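# Place tube rack in fume hood and close sash

## Task

Set the tube rack on the fume hood's work surface so that no part of it lies on the near side of the orange tape line. The rack must stand upright with each tube seated all the way down in a hole, and the sash must be lowered until fully closed. The rack and tubes must never contact the floor, and the robot must not tip over or finish leaning. Everything must stay in place without the robot holding it; release the rack and move the robot away at the end.

## Robot and tools

Robot: TidyBot++, a wheeled base (0.54 m long, 0.50 m wide, 0.38 m tall) on four driven casters, carrying a single seven-joint arm with a two-finger gripper. The shoulder sits 0.12 m ahead of the base centre at 0.68 m height. Cameras: base_camera (fixed on the base) and wrist_camera (looks along the hand). At the start the arm is folded, hand pointing down, poking up to 0.08 m beyond the base front, elbow up to 1.15 m high.

Frames: base frame has its origin on the floor below the base centre, x forward, y left, z up. hand_pose is reported in this frame; it is the point midway between the finger pads, its z axis runs out along the fingers and the fingers close along its y axis. Odometry frame equals the base frame where the scene began; heading is positive to the left, in -3.142..3.142. base_tilt is in degrees, positive when leaning forward or right.

Tool execute_actions: argument actions is a list holding one action or none (empty list only reports state and images). An action may contain:
- base: exactly one relative offset from where the base last measured itself: translate_m (metres, forward +, -2..2), strafe_m (metres, left +, -2..2) or rotate_rad (radians, counter-clockwise from above +, -6.3..6.3). These are moves, not places.
- joints: absolute targets keyed by name: joint_1_rad (any angle; positive turns the arm clockwise from above, opposite to rotate_rad), joint_2_rad (shoulder, -2.249..2.249), joint_3_rad (any angle), joint_4_rad (elbow, -2.579..2.579), joint_5_rad (any angle), joint_6_rad (wrist, -2.099..2.099), joint_7_rad (any angle; with hand pointing down, positive is counter-clockwise from above, at 1.57 fingers open left/right), gripper_pos (0 fully open to 1 fully closed; pad gap about 85 x (1 - gripper_pos) mm). Unbounded joints go the short way; rotate more than half a turn in several steps.
- speeds: optional caps for this action only: translate_m and strafe_m 0.05..0.5 m/s, rotate_rad 0.1..1.57 rad/s (defaults are the maximum). A base move that would need too long at its cap is refused, so split long slow moves.
cameras: list of base_camera, wrist_camera or all; omitted/null means all, [] means none. Unknown keys, names or out-of-range values reject the whole call and nothing moves. Joints or base left out of an action may still be straining toward earlier targets.

Arm geometry with joint_1_rad=0, joint_3_rad=3.14, joint_5_rad=0 (roughly the start): the arm stays in the vertical plane of base x. Tilt from vertical (forward +): upper arm (0.42 m) = joint_2_rad; forearm (0.31 m) = joint_2_rad - joint_4_rad; hand (0.31 m, wrist to hand point) = that minus joint_6_rad. Sum length*sin for reach ahead of the shoulder and length*cos for height above it. A downward-pointing hand reaches at most about 0.94 m high, and only close to the base.

Tool wait: seconds, 0..10; commands nothing, returns state and images. Tool zoom_image: camera (base_camera or wrist_camera) and region [x0, y0, x1, y1] in pixels from the top-left, at most 504 x 504, on that camera's latest full image. Tool read_manual: optional section, only "licences"; moves nothing. Tool finished_scene: scene = the current scene number; irreversible; the goal must already hold and keep holding.

Result lines: base_status and joint_status tell how each motion of the last accepted action ended: done (within tolerance; base done only means wheels turned enough, even if slipping), off_target (resting away from target, possibly still pushing), contact_stop or time_out (target dropped, holds in place), not_followed (self-collision check withheld arm targets; see the "joint command not followed" and "cause:" lines; targets may be retried on later actions). on_its_own reports motion you did not command. joint_positions, hand_pose, base_odometry, base_tilt, motor_effort (percent of max, peak in brackets, each with fixed bias and noise), Motor temperatures (per arm joint, in joint_positions order), pictures (camera order of the images). Gripper closed at 1 reading done means nothing was grasped; off_target means something is between the fingers.

If a result reports a stop, later calls in the same reply are skipped. The robot holds your last command while you think.

Accuracy: friction and sag leave the hand a centimetre or more off, more when stretched or loaded. To correct, send each joint its last command plus (wanted minus read); never command a loaded joint to its read value. Trust the cameras over hand_pose. Odometry drifts with slip.

Avoid: dropping the rack or tubes, hard pushes or slams, and the arm snagging high objects (about 0.8 m up) while the base drives, which can tip the robot; pushing or pulling sideways with a raised hand can lift wheels. A blocked base keeps shoving; a blocked joint pushes harder with each correction. Torque sensors stop the arm for 10 s if exceeded (joints 1-4: 104.5 N m, warn 56.7; joints 5-7: 51.3, warn 29.4); held weight counts. Holding loads heats motors: warning from 60 °C, weak braking and sinking at 75 °C (limit_stop_at_motor_heat; resend targets). ARM HIT means the arm struck the base or itself; no check prevents hitting the base. Loose objects may occasionally be nudged by the environment.

Each tool is called by a JSON object that holds its "op" and its "data", one argument or row to a line.

## Session

{"op": "execute_actions", "data": {
  "actions": []
}}

Scene clock: 0.00 s.
Motor temperatures (°C, as the motors report them): [35 33 30 34 38 44 37]
base_odometry: x=+0.000 y=+0.000 heading=+0.000 (m, m, rad; odometry frame)
base_tilt: forward=+1.0 right=-0.5 (deg)
base_status: not commanded
joint_positions: joint_1_rad=-0.035 joint_2_rad=-0.349 joint_3_rad=+3.176 joint_4_rad=-2.499 joint_5_rad=-0.019 joint_6_rad=-0.848 joint_7_rad=+1.620 gripper_pos=+0.000
joint_status: not commanded
motor_effort: joint_1_rad=+1 joint_2_rad=-1 joint_3_rad=+0 joint_4_rad=+16 joint_5_rad=+1 joint_6_rad=+1 joint_7_rad=+0 (%)
hand_pose: x=+0.2831 y=+0.0071 z=+0.5972 quat_wxyz=(-0.012, +0.997, +0.020, +0.072) (m; base frame)
pictures: base_camera, wrist_camera
Images, in order (width x height): base_camera 644x364, wrist_camera 644x476.

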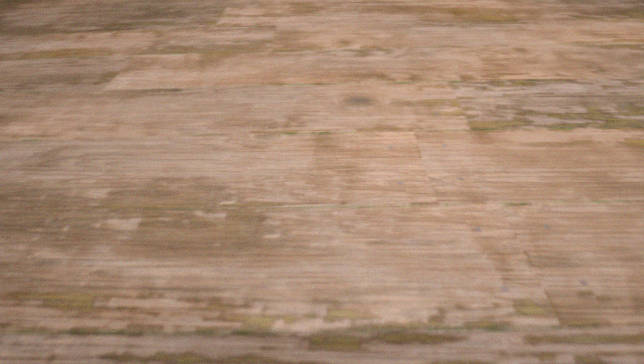

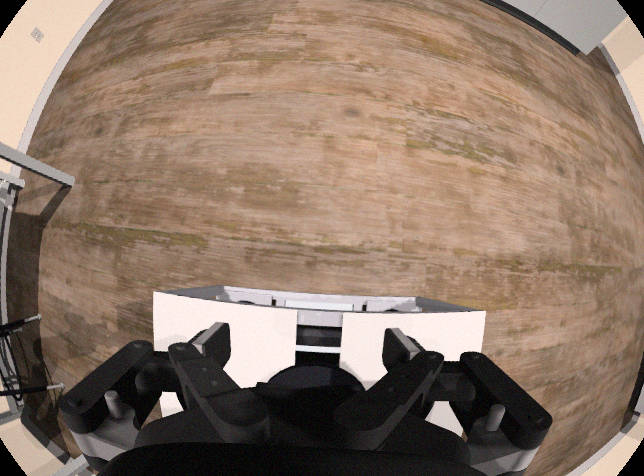

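Raise hand to look horizontally.

{"op": "execute_actions", "data": {
  "actions": [
    {"joints":{"joint_6_rad":0.4,"joint_1_rad":-0.6}}
  ],
  "cameras": ["wrist_camera"]
}}

Scene clock: 3.30 s.
Motor temperatures (°C, as the motors report them): [35 33 30 34 38 44 37]
base_odometry: x=+0.000 y=+0.000 heading=+0.000 (m, m, rad; odometry frame)
base_tilt: forward=+0.9 right=-0.6 (deg)
base_status: not commanded
joint_positions: joint_1_rad=-0.586 joint_2_rad=-0.349 joint_3_rad=+3.176 joint_4_rad=-2.499 joint_5_rad=-0.019 joint_6_rad=+0.369 joint_7_rad=+1.620 gripper_pos=+0.000
joint_status: all done
motor_effort: joint_1_rad=+2(2) joint_2_rad=-7(7) joint_3_rad=+0(0) joint_4_rad=+21(20) joint_5_rad=+1(1) joint_6_rad=+8(9) joint_7_rad=-1(1) (%)
hand_pose: x=+0.4810 y=+0.2208 z=+0.8400 quat_wxyz=(-0.164, +0.746, +0.219, +0.607) (m; base frame)
pictures: wrist_camera
Images, in order (width x height): wrist_camera 644x476.

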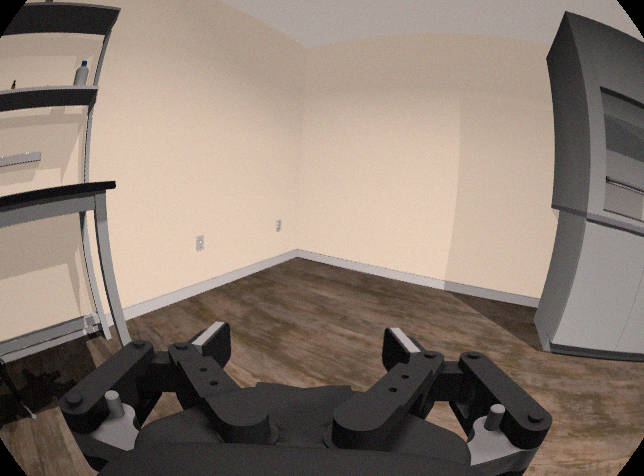

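{"op": "execute_actions", "data": {
  "actions": [
    {"joints":{"joint_6_rad":-0.7,"joint_4_rad":-1.5,"joint_1_rad":-1.8}}
  ],
  "cameras": ["wrist_camera"]
}}

{"op": "execute_actions", "data": {
  "actions": [
    {"joints":{"joint_1_rad":0.8}}
  ],
  "cameras": ["wrist_camera"]
}}

Scene clock: 8.33 s.
Motor temperatures (°C, as the motors report them): [35 33 30 34 38 44 37]
base_odometry: x=+0.000 y=+0.000 heading=+0.000 (m, m, rad; odometry frame)
base_tilt: forward=+1.0 right=-0.6 (deg)
base_status: not commanded
joint_positions: joint_1_rad=-1.786 joint_2_rad=-0.349 joint_3_rad=+3.176 joint_4_rad=-1.514 joint_5_rad=-0.019 joint_6_rad=-0.663 joint_7_rad=+1.620 gripper_pos=+0.000
joint_status: all done
motor_effort: joint_1_rad=+1(3) joint_2_rad=-8(11) joint_3_rad=+0(1) joint_4_rad=+22(23) joint_5_rad=+1(2) joint_6_rad=+8(8) joint_7_rad=-1(1) (%)
hand_pose: x=+0.0379 y=+0.4391 z=+1.1225 quat_wxyz=(-0.469, +0.496, +0.617, +0.392) (m; base frame)
pictures: wrist_camera
Images, in order (width x height): wrist_camera 644x476.

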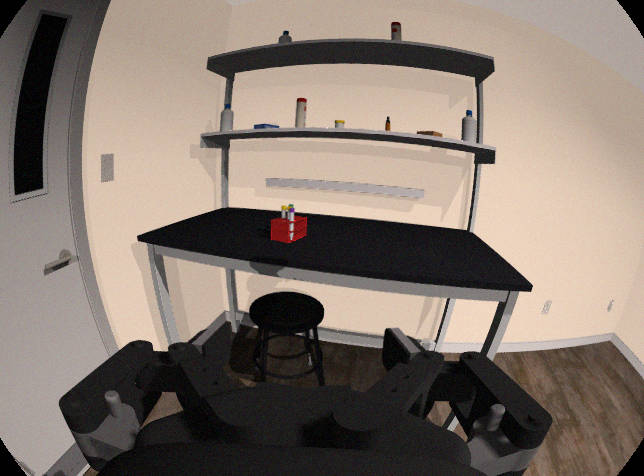

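Scene clock: 11.87 s.
Motor temperatures (°C, as the motors report them): [35 33 30 34 38 44 37]
base_odometry: x=+0.000 y=+0.000 heading=+0.000 (m, m, rad; odometry frame)
base_tilt: forward=+0.9 right=-0.5 (deg)
base_status: not commanded
joint_positions: joint_1_rad=+0.786 joint_2_rad=-0.349 joint_3_rad=+3.176 joint_4_rad=-1.514 joint_5_rad=-0.019 joint_6_rad=-0.663 joint_7_rad=+1.620 gripper_pos=+0.000
joint_status: all done
motor_effort: joint_1_rad=+1(0) joint_2_rad=-9(9) joint_3_rad=+0(1) joint_4_rad=+22(23) joint_5_rad=+1(1) joint_6_rad=+8(8) joint_7_rad=-1(1) (%)
hand_pose: x=+0.4241 y=-0.3261 z=+1.1225 quat_wxyz=(+0.244, +0.732, -0.302, +0.560) (m; base frame)
pictures: wrist_camera
Images, in order (width x height): wrist_camera 644x476.

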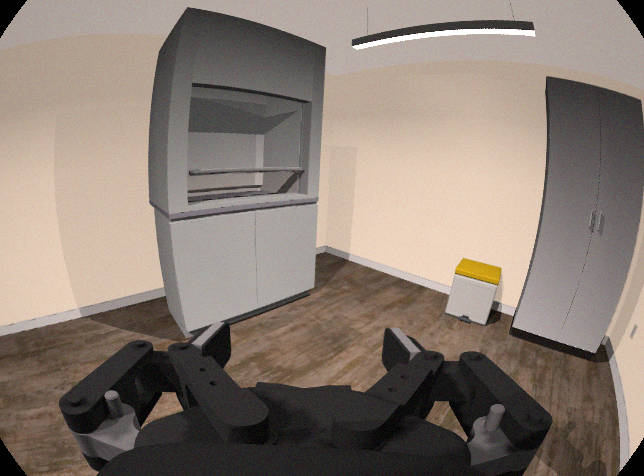

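{"op": "execute_actions", "data": {
  "actions": [
    {"base":{"strafe_m":-0.9},"joints":{"joint_1_rad":0,"joint_3_rad":3.14,"joint_5_rad":0,"joint_7_rad":1.57}}
  ],
  "cameras": ["wrist_camera"]
}}

{"op": "execute_actions", "data": {
  "actions": [
    {"base":{"translate_m":0.7}}
  ]
}}

Scene clock: 18.10 s.
Motor temperatures (°C, as the motors report them): [35 33 30 34 38 44 37]
base_odometry: x=+0.001 y=-0.900 heading=+0.001 (m, m, rad; odometry frame)
base_tilt: forward=+0.9 right=-0.5 (deg)
base_status: done
joint_positions: joint_1_rad=+0.014 joint_2_rad=-0.349 joint_3_rad=+3.152 joint_4_rad=-1.512 joint_5_rad=-0.019 joint_6_rad=-0.665 joint_7_rad=+1.592 gripper_pos=+0.000
joint_status: all done
motor_effort: joint_1_rad=+2(2) joint_2_rad=-8(9) joint_3_rad=+0(2) joint_4_rad=+22(23) joint_5_rad=+1(1) joint_6_rad=+8(9) joint_7_rad=-1(1) (%)
hand_pose: x=+0.5647 y=-0.0069 z=+1.1226 quat_wxyz=(+0.003, +0.792, -0.004, +0.611) (m; base frame)
pictures: wrist_camera
Images, in order (width x height): wrist_camera 644x476.

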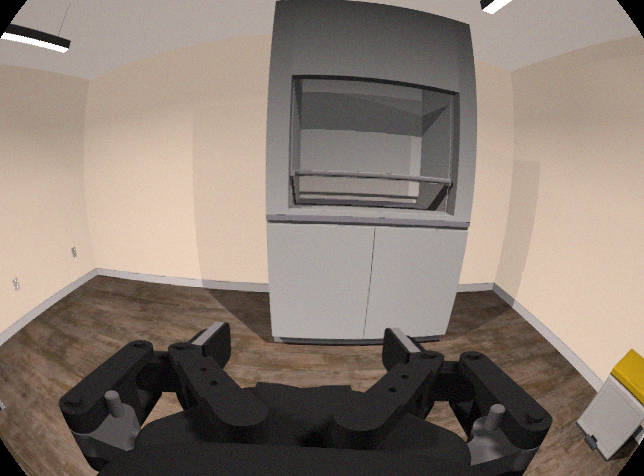

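Scene clock: 20.87 s.
Motor temperatures (°C, as the motors report them): [35 33 30 34 38 44 37]
base_odometry: x=+0.701 y=-0.900 heading=+0.000 (m, m, rad; odometry frame)
base_tilt: forward=+1.0 right=-0.6 (deg)
base_status: done
joint_positions: joint_1_rad=+0.013 joint_2_rad=-0.347 joint_3_rad=+3.152 joint_4_rad=-1.511 joint_5_rad=-0.019 joint_6_rad=-0.667 joint_7_rad=+1.592 gripper_pos=+0.000
joint_status: not commanded
motor_effort: joint_1_rad=+2(1) joint_2_rad=-9(12) joint_3_rad=+0(1) joint_4_rad=+21(23) joint_5_rad=+1(1) joint_6_rad=+8(9) joint_7_rad=+0(1) (%)
hand_pose: x=+0.5657 y=-0.0067 z=+1.1215 quat_wxyz=(+0.003, +0.793, -0.004, +0.609) (m; base frame)
pictures: base_camera, wrist_camera
Images, in order (width x height): base_camera 644x364, wrist_camera 644x476.

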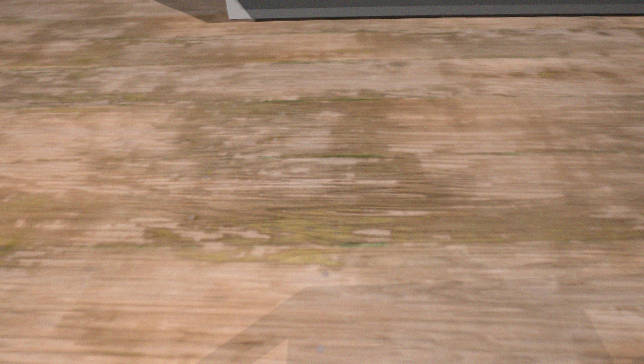

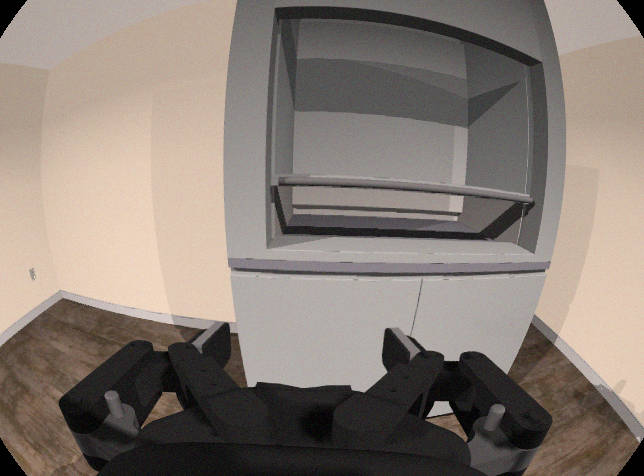

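{"op": "execute_actions", "data": {
  "actions": [
    {"base":{"strafe_m":-0.35},"joints":{"joint_4_rad":-1.85,"joint_6_rad":-0.07,"gripper_pos":1}}
  ],
  "cameras": []
}}

{"op": "execute_actions", "data": {
  "actions": [
    {"base":{"translate_m":0.35}}
  ]
}}

Scene clock: 27.03 s.
Motor temperatures (°C, as the motors report them): [35 33 30 34 38 44 37]
base_odometry: x=+0.701 y=-1.250 heading=+0.001 (m, m, rad; odometry frame)
base_tilt: forward=+1.0 right=-0.7 (deg)
base_status: done
joint_positions: joint_1_rad=+0.012 joint_2_rad=-0.347 joint_3_rad=+3.148 joint_4_rad=-1.837 joint_5_rad=-0.019 joint_6_rad=-0.105 joint_7_rad=+1.592 gripper_pos=+0.999
joint_status: all done
motor_effort: joint_1_rad=+1(0) joint_2_rad=-9(11) joint_3_rad=+0(2) joint_4_rad=+23(24) joint_5_rad=+1(1) joint_6_rad=+9(9) joint_7_rad=-1(1) (%)
hand_pose: x=+0.6005 y=-0.0076 z=+1.0955 quat_wxyz=(+0.006, +0.715, -0.006, +0.699) (m; base frame)
pictures: none
No camera images: the call's "cameras" was empty. Leave "cameras" out to get every camera's image.

Scene clock: 29.07 s.
Motor temperatures (°C, as the motors report them): [35 33 30 34 38 44 37]
base_odometry: x=+1.051 y=-1.250 heading=+0.000 (m, m, rad; odometry frame)
base_tilt: forward=+0.9 right=-0.6 (deg)
base_status: done
joint_positions: joint_1_rad=+0.012 joint_2_rad=-0.342 joint_3_rad=+3.148 joint_4_rad=-1.838 joint_5_rad=-0.019 joint_6_rad=-0.103 joint_7_rad=+1.592 gripper_pos=+0.999
joint_status: not commanded
motor_effort: joint_1_rad=+2(1) joint_2_rad=-9(14) joint_3_rad=+0(1) joint_4_rad=+24(24) joint_5_rad=+1(1) joint_6_rad=+9(9) joint_7_rad=-1(1) (%)
hand_pose: x=+0.6025 y=-0.0076 z=+1.0928 quat_wxyz=(+0.006, +0.717, -0.006, +0.697) (m; base frame)
pictures: base_camera, wrist_camera
Images, in order (width x height): base_camera 644x364, wrist_camera 644x476.

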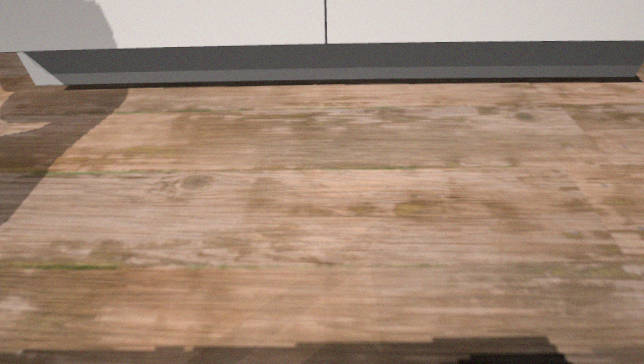

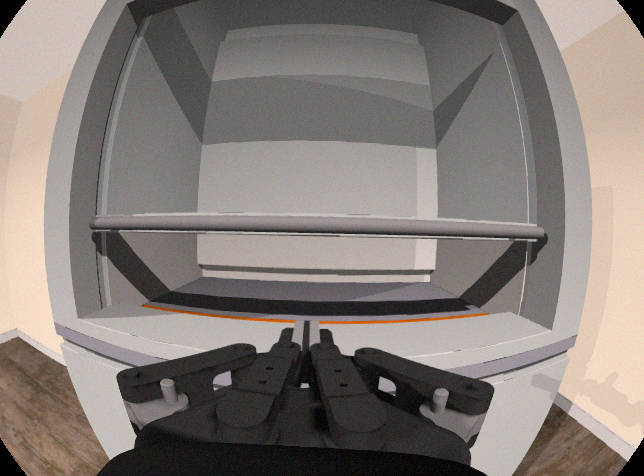

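{"op": "execute_actions", "data": {
  "actions": [
    {"base":{"translate_m":0.25},"speeds":{"translate_m":0.2}}
  ]
}}

Scene clock: 34.63 s.
Motor temperatures (°C, as the motors report them): [35 33 30 34 38 44 37]
base_odometry: x=+1.301 y=-1.250 heading=+0.000 (m, m, rad; odometry frame)
base_tilt: forward=+1.0 right=-0.6 (deg)
base_status: done
joint_positions: joint_1_rad=+0.012 joint_2_rad=-0.346 joint_3_rad=+3.148 joint_4_rad=-1.838 joint_5_rad=-0.019 joint_6_rad=-0.103 joint_7_rad=+1.592 gripper_pos=+0.999
joint_status: not commanded
motor_effort: joint_1_rad=+1(2) joint_2_rad=-9(13) joint_3_rad=+0(1) joint_4_rad=+24(24) joint_5_rad=+1(1) joint_6_rad=+9(9) joint_7_rad=-1(0) (%)
hand_pose: x=+0.6009 y=-0.0076 z=+1.0946 quat_wxyz=(+0.006, +0.716, -0.006, +0.698) (m; base frame)
pictures: base_camera, wrist_camera
Images, in order (width x height): base_camera 644x364, wrist_camera 644x476.

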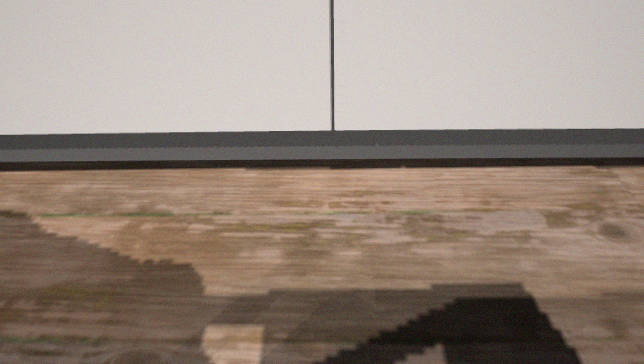

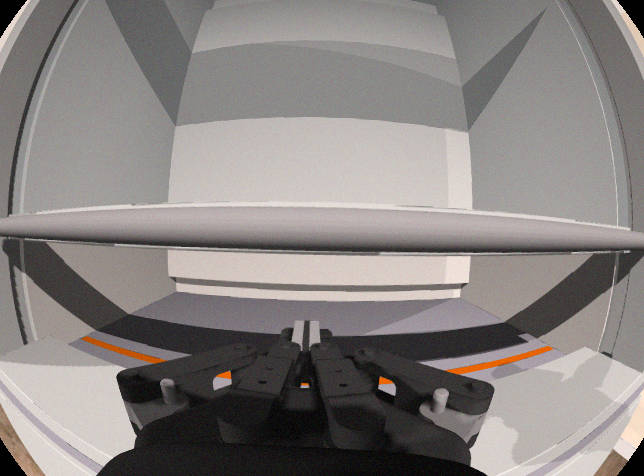

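{"op": "execute_actions", "data": {
  "actions": [
    {"base":{"translate_m":0.03},"joints":{"joint_2_rad":-0.25,"joint_4_rad":-1.55,"joint_6_rad":-0.25}}
  ],
  "cameras": []
}}

{"op": "execute_actions", "data": {
  "actions": [
    {"joints":{"joint_2_rad":-0.15,"joint_4_rad":-1.15,"joint_6_rad":-0.55}}
  ],
  "cameras": []
}}

{"op": "execute_actions", "data": {
  "actions": [
    {"joints":{"joint_2_rad":0.0,"joint_4_rad":-0.65,"joint_6_rad":-0.85}}
  ],
  "cameras": ["wrist_camera"]
}}

{"op": "execute_actions", "data": {
  "actions": [
    {"base":{"translate_m":-1.5}}
  ],
  "cameras": ["wrist_camera"]
}}

Scene clock: 41.77 s.
Motor temperatures (°C, as the motors report them): [35 33 30 34 38 44 37]
base_odometry: x=+1.331 y=-1.250 heading=+0.000 (m, m, rad; odometry frame)
base_tilt: forward=+0.9 right=-0.6 (deg)
base_status: done
joint_positions: joint_1_rad=+0.011 joint_2_rad=-0.260 joint_3_rad=+3.147 joint_4_rad=-1.622 joint_5_rad=-0.019 joint_6_rad=-0.295 joint_7_rad=+1.587 gripper_pos=+0.999
joint_status: joint_4_rad off_target (ended at -1.622, target -1.550); the others done
motor_effort: joint_1_rad=+1(1) joint_2_rad=-14(16) joint_3_rad=+0(3) joint_4_rad=+33(38) joint_5_rad=+2(1) joint_6_rad=+17(22) joint_7_rad=+0(0) (%)
hand_pose: x=+0.6284 y=-0.0057 z=+1.1271 quat_wxyz=(+0.002, +0.737, -0.005, +0.676) (m; base frame)
pictures: none
No camera images: the call's "cameras" was empty. Leave "cameras" out to get every camera's image.

Scene clock: 43.77 s.
Motor temperatures (°C, as the motors report them): [35 33 30 34 38 44 37]
base_odometry: x=+1.331 y=-1.250 heading=+0.000 (m, m, rad; odometry frame)
base_tilt: forward=+0.9 right=-0.6 (deg)
base_status: not commanded
joint_positions: joint_1_rad=+0.011 joint_2_rad=-0.174 joint_3_rad=+3.150 joint_4_rad=-1.211 joint_5_rad=-0.016 joint_6_rad=-0.650 joint_7_rad=+1.579 gripper_pos=+0.999
joint_status: joint_4_rad off_target (ended at -1.211, target -1.150); joint_6_rad off_target (ended at -0.650, target -0.550); the others done
motor_effort: joint_1_rad=-1(3) joint_2_rad=-13(15) joint_3_rad=-3(4) joint_4_rad=+30(48) joint_5_rad=+0(0) joint_6_rad=+18(35) joint_7_rad=+0(1) (%)
hand_pose: x=+0.6259 y=-0.0061 z=+1.2203 quat_wxyz=(+0.001, +0.747, -0.006, +0.665) (m; base frame)
pictures: none
No camera images: the call's "cameras" was empty. Leave "cameras" out to get every camera's image.

Scene clock: 45.57 s.
Motor temperatures (°C, as the motors report them): [35 33 30 34 38 44 37]
base_odometry: x=+1.331 y=-1.250 heading=+0.000 (m, m, rad; odometry frame)
base_tilt: forward=+0.9 right=-0.6 (deg)
base_status: not commanded
joint_positions: joint_1_rad=+0.010 joint_2_rad=-0.003 joint_3_rad=+3.150 joint_4_rad=-0.681 joint_5_rad=-0.008 joint_6_rad=-0.918 joint_7_rad=+1.579 gripper_pos=+0.999
joint_status: joint_6_rad off_target (ended at -0.918, target -0.850); the others done
motor_effort: joint_1_rad=+1(3) joint_2_rad=-19(20) joint_3_rad=-1(5) joint_4_rad=+22(42) joint_5_rad=+1(1) joint_6_rad=+14(36) joint_7_rad=-1(1) (%)
hand_pose: x=+0.6262 y=-0.0059 z=+1.3398 quat_wxyz=(+0.005, +0.716, -0.003, +0.698) (m; base frame)
pictures: wrist_camera
Images, in order (width x height): wrist_camera 644x476.

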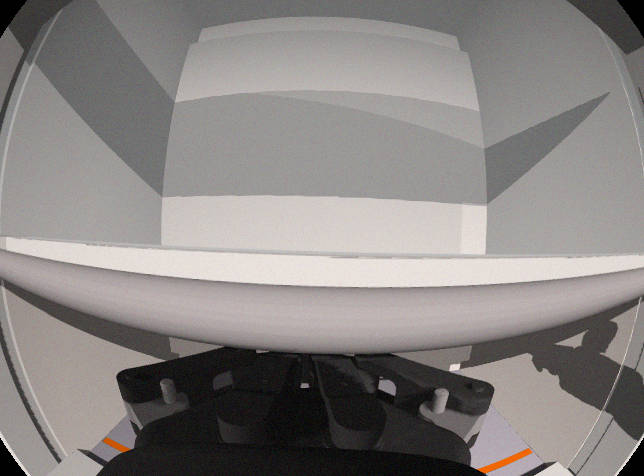

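Scene clock: 50.03 s.
Motor temperatures (°C, as the motors report them): [35 33 30 34 38 44 37]
base_odometry: x=-0.169 y=-1.250 heading=+0.000 (m, m, rad; odometry frame)
base_tilt: forward=+1.0 right=-0.6 (deg)
base_status: done
joint_positions: joint_1_rad=+0.008 joint_2_rad=-0.002 joint_3_rad=+3.148 joint_4_rad=-0.661 joint_5_rad=-0.008 joint_6_rad=-0.885 joint_7_rad=+1.579 gripper_pos=+0.999
joint_status: not commanded
motor_effort: joint_1_rad=+2(4) joint_2_rad=-17(24) joint_3_rad=+0(2) joint_4_rad=+17(22) joint_5_rad=+1(3) joint_6_rad=+9(14) joint_7_rad=-1(1) (%)
hand_pose: x=+0.6216 y=-0.0041 z=+1.3596 quat_wxyz=(+0.004, +0.697, -0.002, +0.717) (m; base frame)
pictures: wrist_camera
Images, in order (width x height): wrist_camera 644x476.

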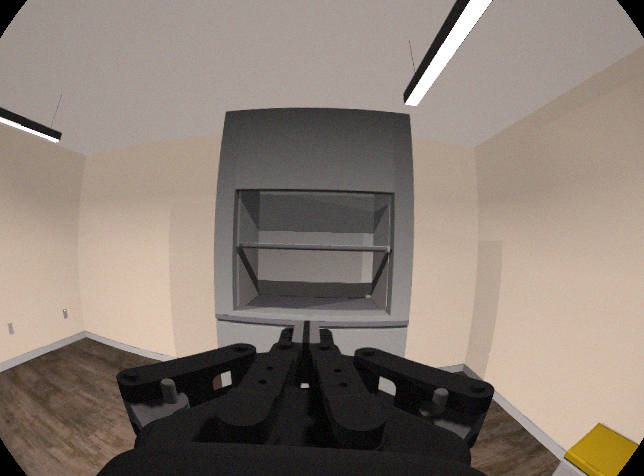

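{"op": "execute_actions", "data": {
  "actions": [
    {"base":{"rotate_rad":1.57},"joints":{"joint_2_rad":-0.35,"joint_4_rad":-1.5,"joint_6_rad":-0.9,"gripper_pos":0}}
  ],
  "cameras": []
}}

{"op": "execute_actions", "data": {
  "actions": [
    {"base":{"translate_m":1.6}}
  ]
}}

Scene clock: 54.80 s.
Motor temperatures (°C, as the motors report them): [35 33 30 35 38 44 37]
base_odometry: x=-0.169 y=-1.250 heading=+1.570 (m, m, rad; odometry frame)
base_tilt: forward=+1.0 right=-0.6 (deg)
base_status: done
joint_positions: joint_1_rad=+0.003 joint_2_rad=-0.337 joint_3_rad=+3.138 joint_4_rad=-1.485 joint_5_rad=-0.008 joint_6_rad=-0.885 joint_7_rad=+1.579 gripper_pos=+0.000
joint_status: all done
motor_effort: joint_1_rad=+1(2) joint_2_rad=-8(18) joint_3_rad=+0(3) joint_4_rad=+22(22) joint_5_rad=+1(0) joint_6_rad=+8(9) joint_7_rad=-1(1) (%)
hand_pose: x=+0.5451 y=+0.0035 z=+1.0688 quat_wxyz=(-0.001, +0.850, +0.003, +0.526) (m; base frame)
pictures: none
No camera images: the call's "cameras" was empty. Leave "cameras" out to get every camera's image.

Scene clock: 59.37 s.
Motor temperatures (°C, as the motors report them): [35 33 30 35 38 44 37]
base_odometry: x=-0.169 y=+0.350 heading=+1.570 (m, m, rad; odometry frame)
base_tilt: forward=+0.9 right=-0.5 (deg)
base_status: done
joint_positions: joint_1_rad=+0.003 joint_2_rad=-0.346 joint_3_rad=+3.138 joint_4_rad=-1.488 joint_5_rad=-0.008 joint_6_rad=-0.885 joint_7_rad=+1.579 gripper_pos=+0.000
joint_status: not commanded
motor_effort: joint_1_rad=+1(1) joint_2_rad=-8(11) joint_3_rad=+1(0) joint_4_rad=+22(22) joint_5_rad=+1(1) joint_6_rad=+8(8) joint_7_rad=-1(1) (%)
hand_pose: x=+0.5417 y=+0.0035 z=+1.0712 quat_wxyz=(-0.001, +0.849, +0.003, +0.529) (m; base frame)
pictures: base_camera, wrist_camera
Images, in order (width x height): base_camera 644x364, wrist_camera 644x476.

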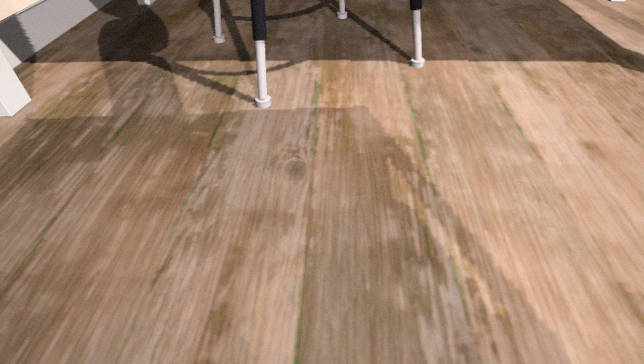

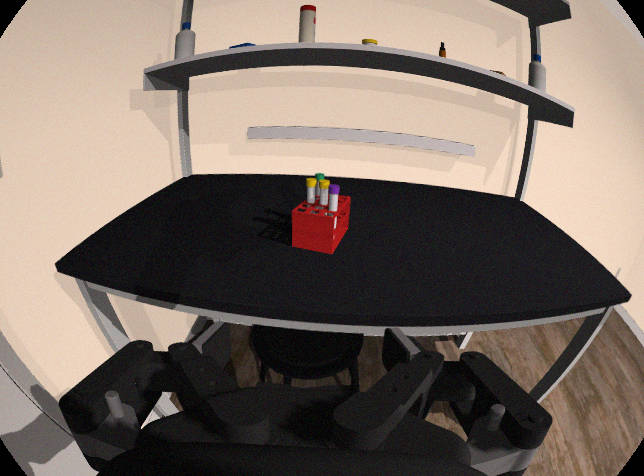

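{"op": "execute_actions", "data": {
  "actions": [
    {"base":{"translate_m":0.25},"joints":{"joint_4_rad":-1.25,"joint_6_rad":-1.2}}
  ]
}}

{"op": "zoom_image", "data": {
  "camera": "wrist_camera",
  "region": [220,150,420,330]
}}

Scene clock: 63.57 s.
Motor temperatures (°C, as the motors report them): [35 33 30 35 38 44 37]
base_odometry: x=-0.169 y=+0.600 heading=+1.571 (m, m, rad; odometry frame)
base_tilt: forward=+0.9 right=-0.6 (deg)
base_status: done
joint_positions: joint_1_rad=+0.003 joint_2_rad=-0.346 joint_3_rad=+3.138 joint_4_rad=-1.264 joint_5_rad=-0.008 joint_6_rad=-1.163 joint_7_rad=+1.579 gripper_pos=+0.000
joint_status: all done
motor_effort: joint_1_rad=+2(1) joint_2_rad=-6(9) joint_3_rad=+0(1) joint_4_rad=+19(21) joint_5_rad=+1(1) joint_6_rad=+7(8) joint_7_rad=-1(1) (%)
hand_pose: x=+0.4976 y=+0.0040 z=+1.1167 quat_wxyz=(-0.001, +0.863, +0.004, +0.506) (m; base frame)
pictures: base_camera, wrist_camera
Images, in order (width x height): base_camera 644x364, wrist_camera 644x476.

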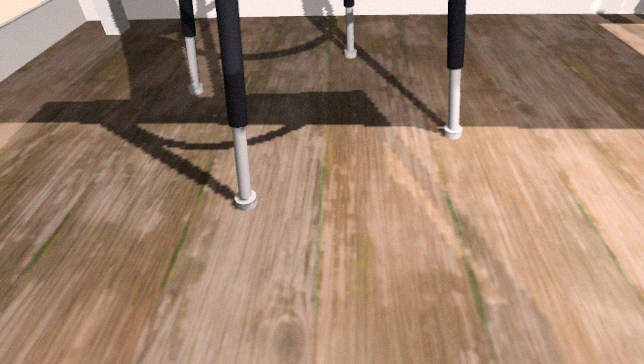

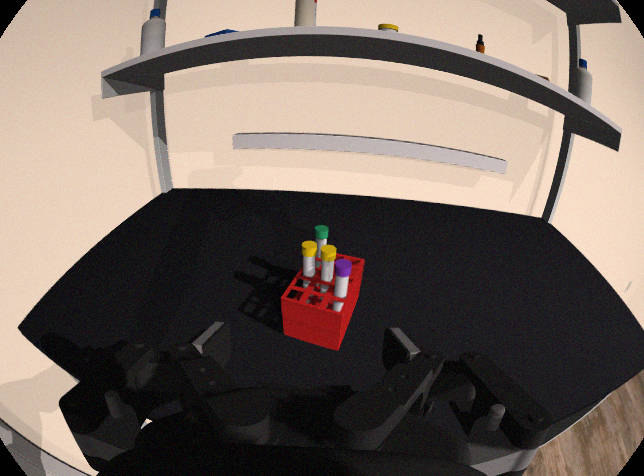

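Region (220, 150, 420, 330) of wrist_camera's 644x476 image, scaled by 2.520; it fills the top 454 rows of this view, and the rest is white.

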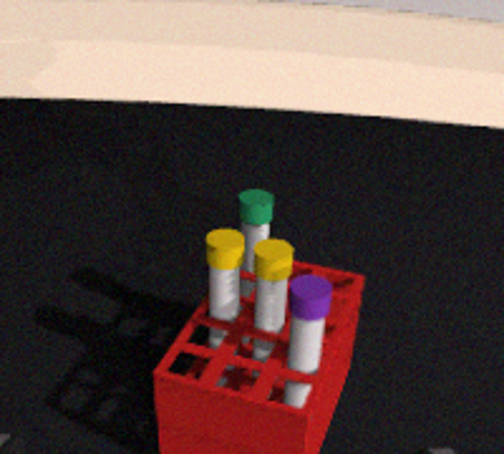

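{"op": "execute_actions", "data": {
  "actions": [
    {"base":{"rotate_rad":-0.35}}
  ],
  "cameras": []
}}

{"op": "execute_actions", "data": {
  "actions": [
    {"base":{"translate_m":-0.2}}
  ],
  "cameras": []
}}

{"op": "execute_actions", "data": {
  "actions": [
    {"base":{"strafe_m":0.22},"joints":{"joint_4_rad":-2.05,"joint_6_rad":0.16}}
  ],
  "cameras": ["wrist_camera"]
}}

Scene clock: 71.07 s.
Motor temperatures (°C, as the motors report them): [35 33 30 35 38 44 37]
base_odometry: x=-0.169 y=+0.600 heading=+1.221 (m, m, rad; odometry frame)
base_tilt: forward=+1.0 right=-0.6 (deg)
base_status: done
joint_positions: joint_1_rad=+0.003 joint_2_rad=-0.346 joint_3_rad=+3.141 joint_4_rad=-1.264 joint_5_rad=-0.008 joint_6_rad=-1.164 joint_7_rad=+1.579 gripper_pos=+0.000
joint_status: not commanded
motor_effort: joint_1_rad=+1(3) joint_2_rad=-5(7) joint_3_rad=+0(2) joint_4_rad=+20(21) joint_5_rad=+1(1) joint_6_rad=+7(7) joint_7_rad=-1(1) (%)
hand_pose: x=+0.4975 y=+0.0028 z=+1.1167 quat_wxyz=(-0.001, +0.863, +0.003, +0.506) (m; base frame)
pictures: none
No camera images: the call's "cameras" was empty. Leave "cameras" out to get every camera's image.

Scene clock: 72.70 s.
Motor temperatures (°C, as the motors report them): [35 33 30 35 38 44 37]
base_odometry: x=-0.238 y=+0.412 heading=+1.220 (m, m, rad; odometry frame)
base_tilt: forward=+0.9 right=-0.6 (deg)
base_status: done
joint_positions: joint_1_rad=+0.003 joint_2_rad=-0.357 joint_3_rad=+3.141 joint_4_rad=-1.262 joint_5_rad=-0.008 joint_6_rad=-1.165 joint_7_rad=+1.579 gripper_pos=+0.000
joint_status: not commanded
motor_effort: joint_1_rad=+1(0) joint_2_rad=-6(12) joint_3_rad=+0(1) joint_4_rad=+20(21) joint_5_rad=+1(2) joint_6_rad=+7(8) joint_7_rad=-1(1) (%)
hand_pose: x=+0.4926 y=+0.0028 z=+1.1212 quat_wxyz=(-0.001, +0.860, +0.003, +0.510) (m; base frame)
pictures: none
No camera images: the call's "cameras" was empty. Leave "cameras" out to get every camera's image.

Scene clock: 74.83 s.
Motor temperatures (°C, as the motors report them): [35 33 30 35 38 44 37]
base_odometry: x=-0.444 y=+0.487 heading=+1.221 (m, m, rad; odometry frame)
base_tilt: forward=+1.0 right=-0.6 (deg)
base_status: done
joint_positions: joint_1_rad=+0.003 joint_2_rad=-0.357 joint_3_rad=+3.138 joint_4_rad=-2.037 joint_5_rad=-0.008 joint_6_rad=+0.125 joint_7_rad=+1.579 gripper_pos=+0.000
joint_status: all done
motor_effort: joint_1_rad=+1(0) joint_2_rad=-9(10) joint_3_rad=+0(3) joint_4_rad=+23(26) joint_5_rad=+1(0) joint_6_rad=+8(9) joint_7_rad=-1(1) (%)
hand_pose: x=+0.5958 y=+0.0014 z=+1.0467 quat_wxyz=(+0.001, +0.702, +0.000, +0.713) (m; base frame)
pictures: wrist_camera
Images, in order (width x height): wrist_camera 644x476.

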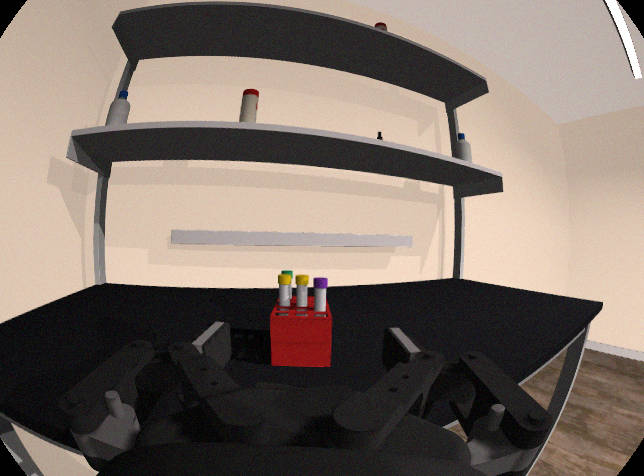

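{"op": "execute_actions", "data": {
  "actions": [
    {"base":{"translate_m":0.1},"joints":{"joint_4_rad":-2.33,"joint_6_rad":0.43,"joint_1_rad":-0.03}}
  ],
  "cameras": ["wrist_camera"]
}}

Scene clock: 78.83 s.
Motor temperatures (°C, as the motors report them): [35 33 30 35 38 44 37]
base_odometry: x=-0.410 y=+0.581 heading=+1.221 (m, m, rad; odometry frame)
base_tilt: forward=+1.0 right=-0.6 (deg)
base_status: done
joint_positions: joint_1_rad=-0.013 joint_2_rad=-0.346 joint_3_rad=+3.138 joint_4_rad=-2.318 joint_5_rad=-0.008 joint_6_rad=+0.393 joint_7_rad=+1.579 gripper_pos=+0.000
joint_status: all done
motor_effort: joint_1_rad=+1(1) joint_2_rad=-8(12) joint_3_rad=+0(1) joint_4_rad=+22(24) joint_5_rad=+2(2) joint_6_rad=+9(8) joint_7_rad=-1(1) (%)
hand_pose: x=+0.5769 y=+0.0082 z=+0.9524 quat_wxyz=(-0.004, +0.710, +0.005, +0.704) (m; base frame)
pictures: wrist_camera
Images, in order (width x height): wrist_camera 644x476.

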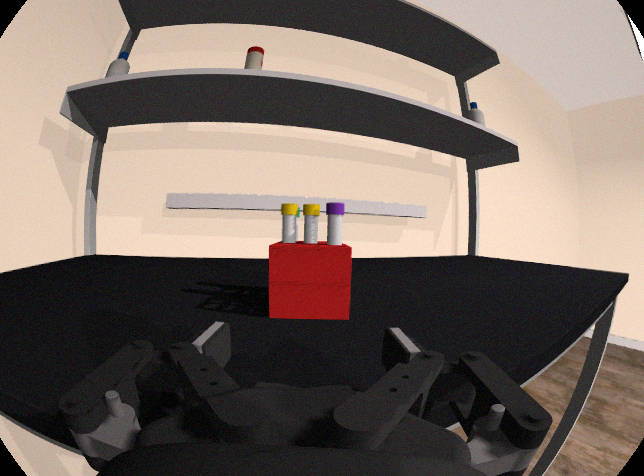

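{"op": "execute_actions", "data": {
  "actions": [
    {"base":{"translate_m":0.09},"speeds":{"translate_m":0.1},"joints":{"joint_4_rad":-2.27,"joint_6_rad":0.33}}
  ],
  "cameras": ["wrist_camera"]
}}

Scene clock: 82.40 s.
Motor temperatures (°C, as the motors report them): [35 33 30 35 38 44 37]
base_odometry: x=-0.380 y=+0.666 heading=+1.221 (m, m, rad; odometry frame)
base_tilt: forward=+0.9 right=-0.6 (deg)
base_status: done
joint_positions: joint_1_rad=-0.013 joint_2_rad=-0.347 joint_3_rad=+3.138 joint_4_rad=-2.276 joint_5_rad=-0.008 joint_6_rad=+0.367 joint_7_rad=+1.579 gripper_pos=+0.000
joint_status: all done
motor_effort: joint_1_rad=+1(1) joint_2_rad=-9(11) joint_3_rad=+0(1) joint_4_rad=+22(24) joint_5_rad=+1(2) joint_6_rad=+9(10) joint_7_rad=-1(1) (%)
hand_pose: x=+0.5813 y=+0.0084 z=+0.9698 quat_wxyz=(-0.004, +0.704, +0.006, +0.710) (m; base frame)
pictures: wrist_camera
Images, in order (width x height): wrist_camera 644x476.

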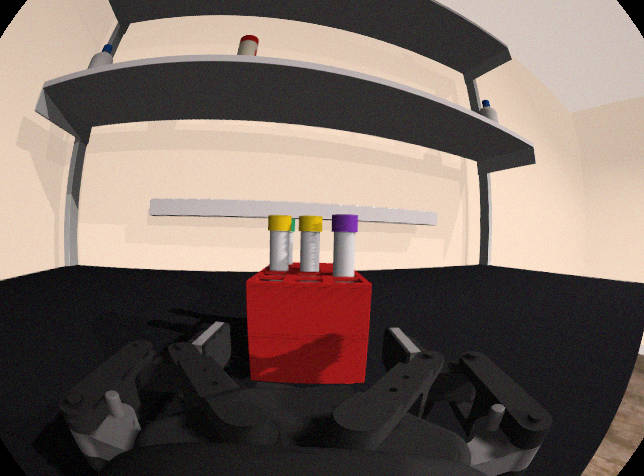

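{"op": "execute_actions", "data": {
  "actions": [
    {"base":{"translate_m":0.075},"speeds":{"translate_m":0.05}}
  ],
  "cameras": ["wrist_camera"]
}}

{"op": "execute_actions", "data": {
  "actions": [
    {"joints":{"gripper_pos":1}}
  ],
  "cameras": ["wrist_camera"]
}}

Scene clock: 87.97 s.
Motor temperatures (°C, as the motors report them): [35 33 30 35 38 44 37]
base_odometry: x=-0.354 y=+0.737 heading=+1.221 (m, m, rad; odometry frame)
base_tilt: forward=+1.0 right=-0.6 (deg)
base_status: done
joint_positions: joint_1_rad=-0.013 joint_2_rad=-0.348 joint_3_rad=+3.138 joint_4_rad=-2.276 joint_5_rad=-0.008 joint_6_rad=+0.366 joint_7_rad=+1.579 gripper_pos=+0.000
joint_status: not commanded
motor_effort: joint_1_rad=+1(1) joint_2_rad=-9(12) joint_3_rad=+0(1) joint_4_rad=+22(23) joint_5_rad=+1(2) joint_6_rad=+9(9) joint_7_rad=-1(1) (%)
hand_pose: x=+0.5812 y=+0.0084 z=+0.9699 quat_wxyz=(-0.004, +0.704, +0.006, +0.710) (m; base frame)
pictures: wrist_camera
Images, in order (width x height): wrist_camera 644x476.

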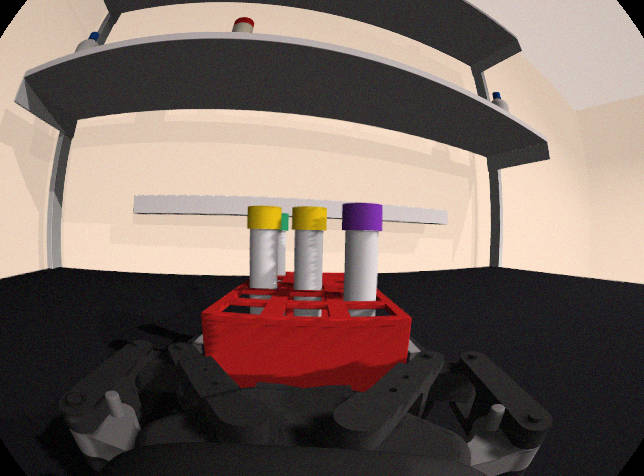

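Scene clock: 89.07 s.
Motor temperatures (°C, as the motors report them): [35 33 30 35 38 44 37]
base_odometry: x=-0.354 y=+0.737 heading=+1.221 (m, m, rad; odometry frame)
base_tilt: forward=+1.0 right=-0.6 (deg)
base_status: not commanded
joint_positions: joint_1_rad=-0.013 joint_2_rad=-0.348 joint_3_rad=+3.138 joint_4_rad=-2.276 joint_5_rad=-0.008 joint_6_rad=+0.366 joint_7_rad=+1.579 gripper_pos=+0.075
joint_status: gripper_pos off_target (ended at +0.075, target +1.000)
motor_effort: joint_1_rad=+1(1) joint_2_rad=-8(9) joint_3_rad=+0(0) joint_4_rad=+22(23) joint_5_rad=+2(2) joint_6_rad=+9(9) joint_7_rad=-1(1) (%)
hand_pose: x=+0.5812 y=+0.0084 z=+0.9699 quat_wxyz=(-0.004, +0.704, +0.006, +0.710) (m; base frame)
pictures: wrist_camera
Images, in order (width x height): wrist_camera 644x476.

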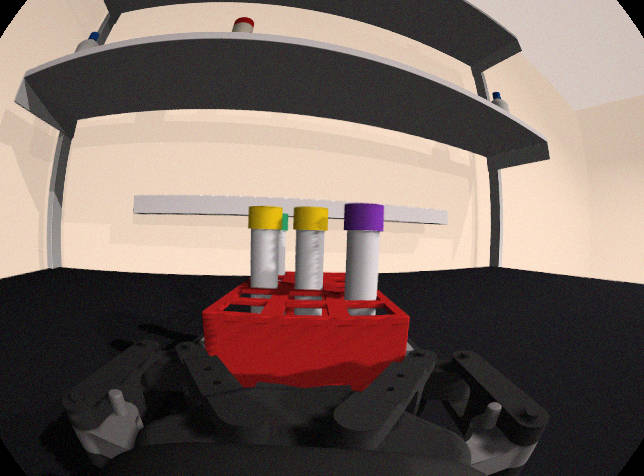

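{"op": "execute_actions", "data": {
  "actions": [
    {"joints":{"joint_4_rad":-1.95,"joint_6_rad":0.03,"joint_1_rad":0.015}}
  ],
  "cameras": ["wrist_camera"]
}}

{"op": "execute_actions", "data": {
  "actions": [
    {"base":{"translate_m":-0.4},"speeds":{"translate_m":0.3}}
  ],
  "cameras": []
}}

{"op": "execute_actions", "data": {
  "actions": [
    {"base":{"rotate_rad":-1.22},"speeds":{"rotate_rad":0.7}}
  ],
  "cameras": []
}}

{"op": "execute_actions", "data": {
  "actions": [
    {"base":{"strafe_m":-1.6},"speeds":{"strafe_m":0.4}}
  ],
  "cameras": []
}}

{"op": "execute_actions", "data": {
  "actions": [
    {"base":{"translate_m":1.6},"speeds":{"translate_m":0.4}}
  ]
}}

Scene clock: 95.13 s.
Motor temperatures (°C, as the motors report them): [35 33 30 35 38 44 37]
base_odometry: x=-0.354 y=+0.737 heading=+1.221 (m, m, rad; odometry frame)
base_tilt: forward=+0.9 right=-0.5 (deg)
base_status: not commanded
joint_positions: joint_1_rad=-0.001 joint_2_rad=-0.348 joint_3_rad=+3.138 joint_4_rad=-1.969 joint_5_rad=-0.008 joint_6_rad=+0.060 joint_7_rad=+1.579 gripper_pos=+0.075
joint_status: all done
motor_effort: joint_1_rad=+1(2) joint_2_rad=-10(11) joint_3_rad=+1(1) joint_4_rad=+24(25) joint_5_rad=+1(2) joint_6_rad=+10(10) joint_7_rad=-1(1) (%)
hand_pose: x=+0.6008 y=+0.0038 z=+1.0648 quat_wxyz=(-0.001, +0.703, +0.002, +0.711) (m; base frame)
pictures: wrist_camera
Images, in order (width x height): wrist_camera 644x476.

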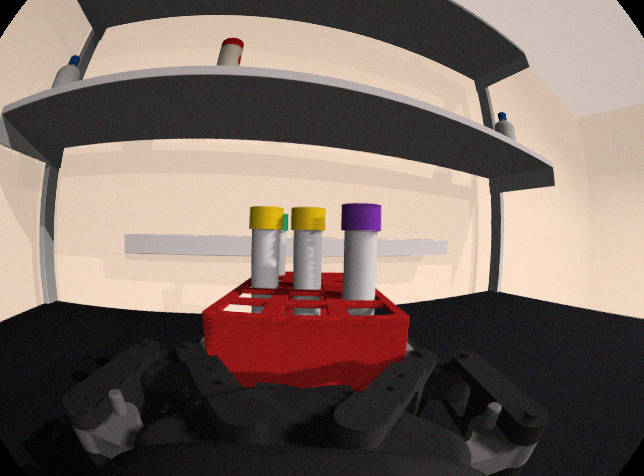

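Scene clock: 97.50 s.
Motor temperatures (°C, as the motors report them): [35 33 30 35 38 44 37]
base_odometry: x=-0.491 y=+0.361 heading=+1.221 (m, m, rad; odometry frame)
base_tilt: forward=+1.0 right=-0.6 (deg)
base_status: done
joint_positions: joint_1_rad=+0.002 joint_2_rad=-0.345 joint_3_rad=+3.138 joint_4_rad=-1.968 joint_5_rad=-0.008 joint_6_rad=+0.058 joint_7_rad=+1.579 gripper_pos=+0.075
joint_status: not commanded
motor_effort: joint_1_rad=+1(0) joint_2_rad=-11(15) joint_3_rad=+0(3) joint_4_rad=+25(25) joint_5_rad=+2(1) joint_6_rad=+10(10) joint_7_rad=-1(1) (%)
hand_pose: x=+0.6017 y=+0.0021 z=+1.0630 quat_wxyz=(+0.000, +0.705, +0.001, +0.709) (m; base frame)
pictures: none
No camera images: the call's "cameras" was empty. Leave "cameras" out to get every camera's image.

Scene clock: 100.03 s.
Motor temperatures (°C, as the motors report them): [35 33 30 35 38 44 37]
base_odometry: x=-0.491 y=+0.361 heading=+0.002 (m, m, rad; odometry frame)
base_tilt: forward=+1.0 right=-0.5 (deg)
base_status: done
joint_positions: joint_1_rad=+0.007 joint_2_rad=-0.345 joint_3_rad=+3.139 joint_4_rad=-1.968 joint_5_rad=-0.008 joint_6_rad=+0.057 joint_7_rad=+1.579 gripper_pos=+0.075
joint_status: not commanded
motor_effort: joint_1_rad=+1(4) joint_2_rad=-11(12) joint_3_rad=+0(3) joint_4_rad=+24(25) joint_5_rad=+1(1) joint_6_rad=+10(10) joint_7_rad=-1(0) (%)
hand_pose: x=+0.6017 y=-0.0005 z=+1.0630 quat_wxyz=(+0.002, +0.705, -0.001, +0.709) (m; base frame)
pictures: none
No camera images: the call's "cameras" was empty. Leave "cameras" out to get every camera's image.

Scene clock: 105.20 s.
Motor temperatures (°C, as the motors report them): [35 33 30 35 38 44 37]
base_odometry: x=-0.490 y=-1.240 heading=+0.001 (m, m, rad; odometry frame)
base_tilt: forward=+0.9 right=-0.6 (deg)
base_status: done
joint_positions: joint_1_rad=+0.007 joint_2_rad=-0.345 joint_3_rad=+3.139 joint_4_rad=-1.968 joint_5_rad=-0.008 joint_6_rad=+0.057 joint_7_rad=+1.579 gripper_pos=+0.075
joint_status: not commanded
motor_effort: joint_1_rad=+1(2) joint_2_rad=-11(11) joint_3_rad=+0(3) joint_4_rad=+25(26) joint_5_rad=+1(1) joint_6_rad=+10(10) joint_7_rad=-1(1) (%)
hand_pose: x=+0.6017 y=-0.0006 z=+1.0630 quat_wxyz=(+0.002, +0.705, -0.001, +0.709) (m; base frame)
pictures: none
No camera images: the call's "cameras" was empty. Leave "cameras" out to get every camera's image.

Scene clock: 110.37 s.
Motor temperatures (°C, as the motors report them): [35 33 30 35 38 44 37]
base_odometry: x=+1.110 y=-1.239 heading=+0.001 (m, m, rad; odometry frame)
base_tilt: forward=+1.0 right=-0.5 (deg)
base_status: done
joint_positions: joint_1_rad=+0.007 joint_2_rad=-0.344 joint_3_rad=+3.139 joint_4_rad=-1.968 joint_5_rad=-0.008 joint_6_rad=+0.056 joint_7_rad=+1.579 gripper_pos=+0.075
joint_status: not commanded
motor_effort: joint_1_rad=+1(2) joint_2_rad=-11(15) joint_3_rad=+0(1) joint_4_rad=+25(26) joint_5_rad=+2(1) joint_6_rad=+10(10) joint_7_rad=-1(1) (%)
hand_pose: x=+0.6024 y=-0.0006 z=+1.0620 quat_wxyz=(+0.002, +0.706, -0.001, +0.708) (m; base frame)
pictures: base_camera, wrist_camera
Images, in order (width x height): base_camera 644x364, wrist_camera 644x476.

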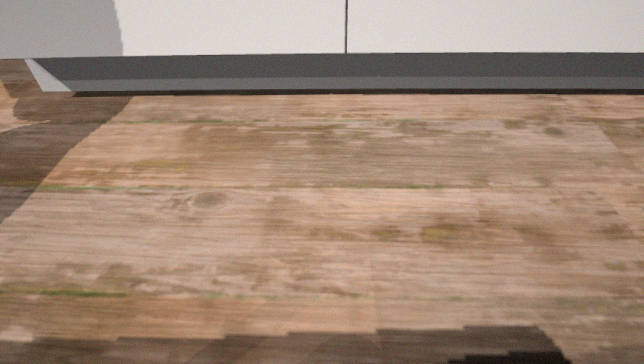

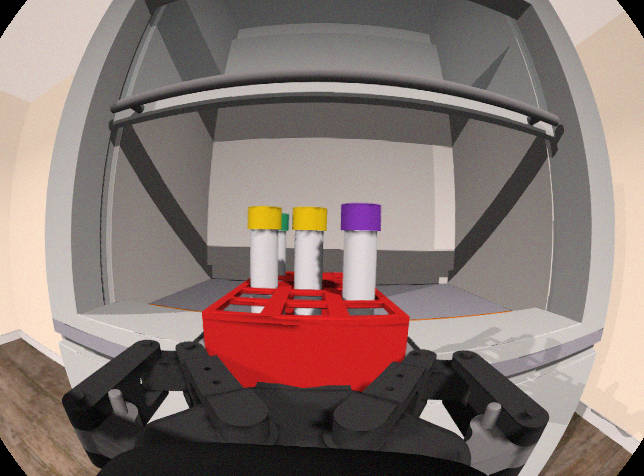

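{"op": "execute_actions", "data": {
  "actions": [
    {"base":{"translate_m":0.35},"speeds":{"translate_m":0.2},"joints":{"joint_2_rad":-0.12,"joint_4_rad":-1.76,"joint_6_rad":0.1}}
  ],
  "cameras": []
}}

{"op": "execute_actions", "data": {
  "actions": [
    {"joints":{"joint_2_rad":0.1,"joint_4_rad":-1.6,"joint_6_rad":0.17}}
  ],
  "cameras": []
}}

{"op": "execute_actions", "data": {
  "actions": [
    {"joints":{"joint_4_rad":-1.8,"joint_6_rad":0.37}}
  ]
}}

Scene clock: 116.50 s.
Motor temperatures (°C, as the motors report them): [35 33 30 35 38 44 37]
base_odometry: x=+1.460 y=-1.239 heading=+0.001 (m, m, rad; odometry frame)
base_tilt: forward=+0.9 right=-0.6 (deg)
base_status: done
joint_positions: joint_1_rad=+0.007 joint_2_rad=-0.110 joint_3_rad=+3.139 joint_4_rad=-1.783 joint_5_rad=-0.008 joint_6_rad=+0.057 joint_7_rad=+1.579 gripper_pos=+0.075
joint_status: all done
motor_effort: joint_1_rad=+1(1) joint_2_rad=-21(24) joint_3_rad=-1(1) joint_4_rad=+24(25) joint_5_rad=+1(1) joint_6_rad=+10(11) joint_7_rad=-1(1) (%)
hand_pose: x=+0.6963 y=-0.0012 z=+1.0543 quat_wxyz=(+0.002, +0.723, -0.001, +0.691) (m; base frame)
pictures: none
No camera images: the call's "cameras" was empty. Leave "cameras" out to get every camera's image.

Scene clock: 118.00 s.
Motor temperatures (°C, as the motors report them): [35 33 30 35 38 44 37]
base_odometry: x=+1.460 y=-1.239 heading=+0.001 (m, m, rad; odometry frame)
base_tilt: forward=+0.9 right=-0.6 (deg)
base_status: not commanded
joint_positions: joint_1_rad=+0.007 joint_2_rad=+0.109 joint_3_rad=+3.139 joint_4_rad=-1.623 joint_5_rad=-0.008 joint_6_rad=+0.125 joint_7_rad=+1.579 gripper_pos=+0.075
joint_status: all done
motor_effort: joint_1_rad=+2(1) joint_2_rad=-29(33) joint_3_rad=-1(0) joint_4_rad=+24(25) joint_5_rad=+1(1) joint_6_rad=+10(11) joint_7_rad=-1(1) (%)
hand_pose: x=+0.7860 y=-0.0019 z=+1.0389 quat_wxyz=(+0.002, +0.719, -0.002, +0.695) (m; base frame)
pictures: none
No camera images: the call's "cameras" was empty. Leave "cameras" out to get every camera's image.

Scene clock: 119.17 s.
Motor temperatures (°C, as the motors report them): [35 33 30 35 38 44 37]
base_odometry: x=+1.460 y=-1.239 heading=+0.001 (m, m, rad; odometry frame)
base_tilt: forward=+1.1 right=-0.6 (deg)
base_status: not commanded
joint_positions: joint_1_rad=+0.007 joint_2_rad=+0.108 joint_3_rad=+3.139 joint_4_rad=-1.791 joint_5_rad=-0.008 joint_6_rad=+0.329 joint_7_rad=+1.579 gripper_pos=+0.075
joint_status: all done
motor_effort: joint_1_rad=+1(2) joint_2_rad=-29(30) joint_3_rad=+0(0) joint_4_rad=+24(26) joint_5_rad=+2(1) joint_6_rad=+10(11) joint_7_rad=-1(1) (%)
hand_pose: x=+0.7733 y=-0.0023 z=+0.9990 quat_wxyz=(+0.003, +0.707, -0.002, +0.707) (m; base frame)
pictures: base_camera, wrist_camera
Images, in order (width x height): base_camera 644x364, wrist_camera 644x476.

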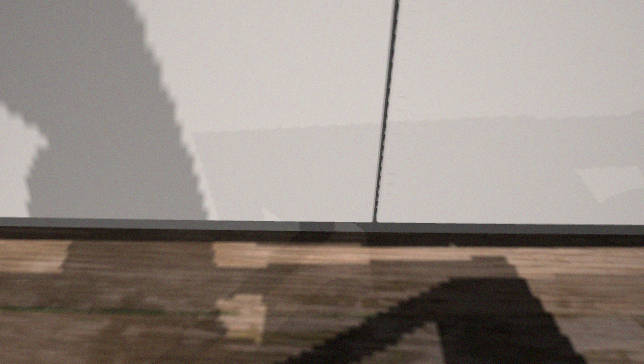

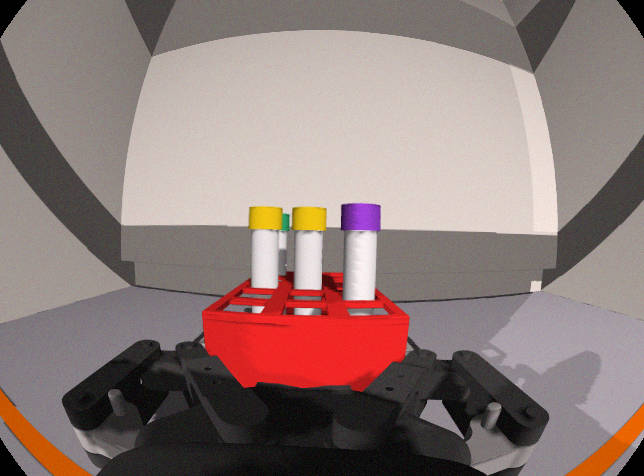

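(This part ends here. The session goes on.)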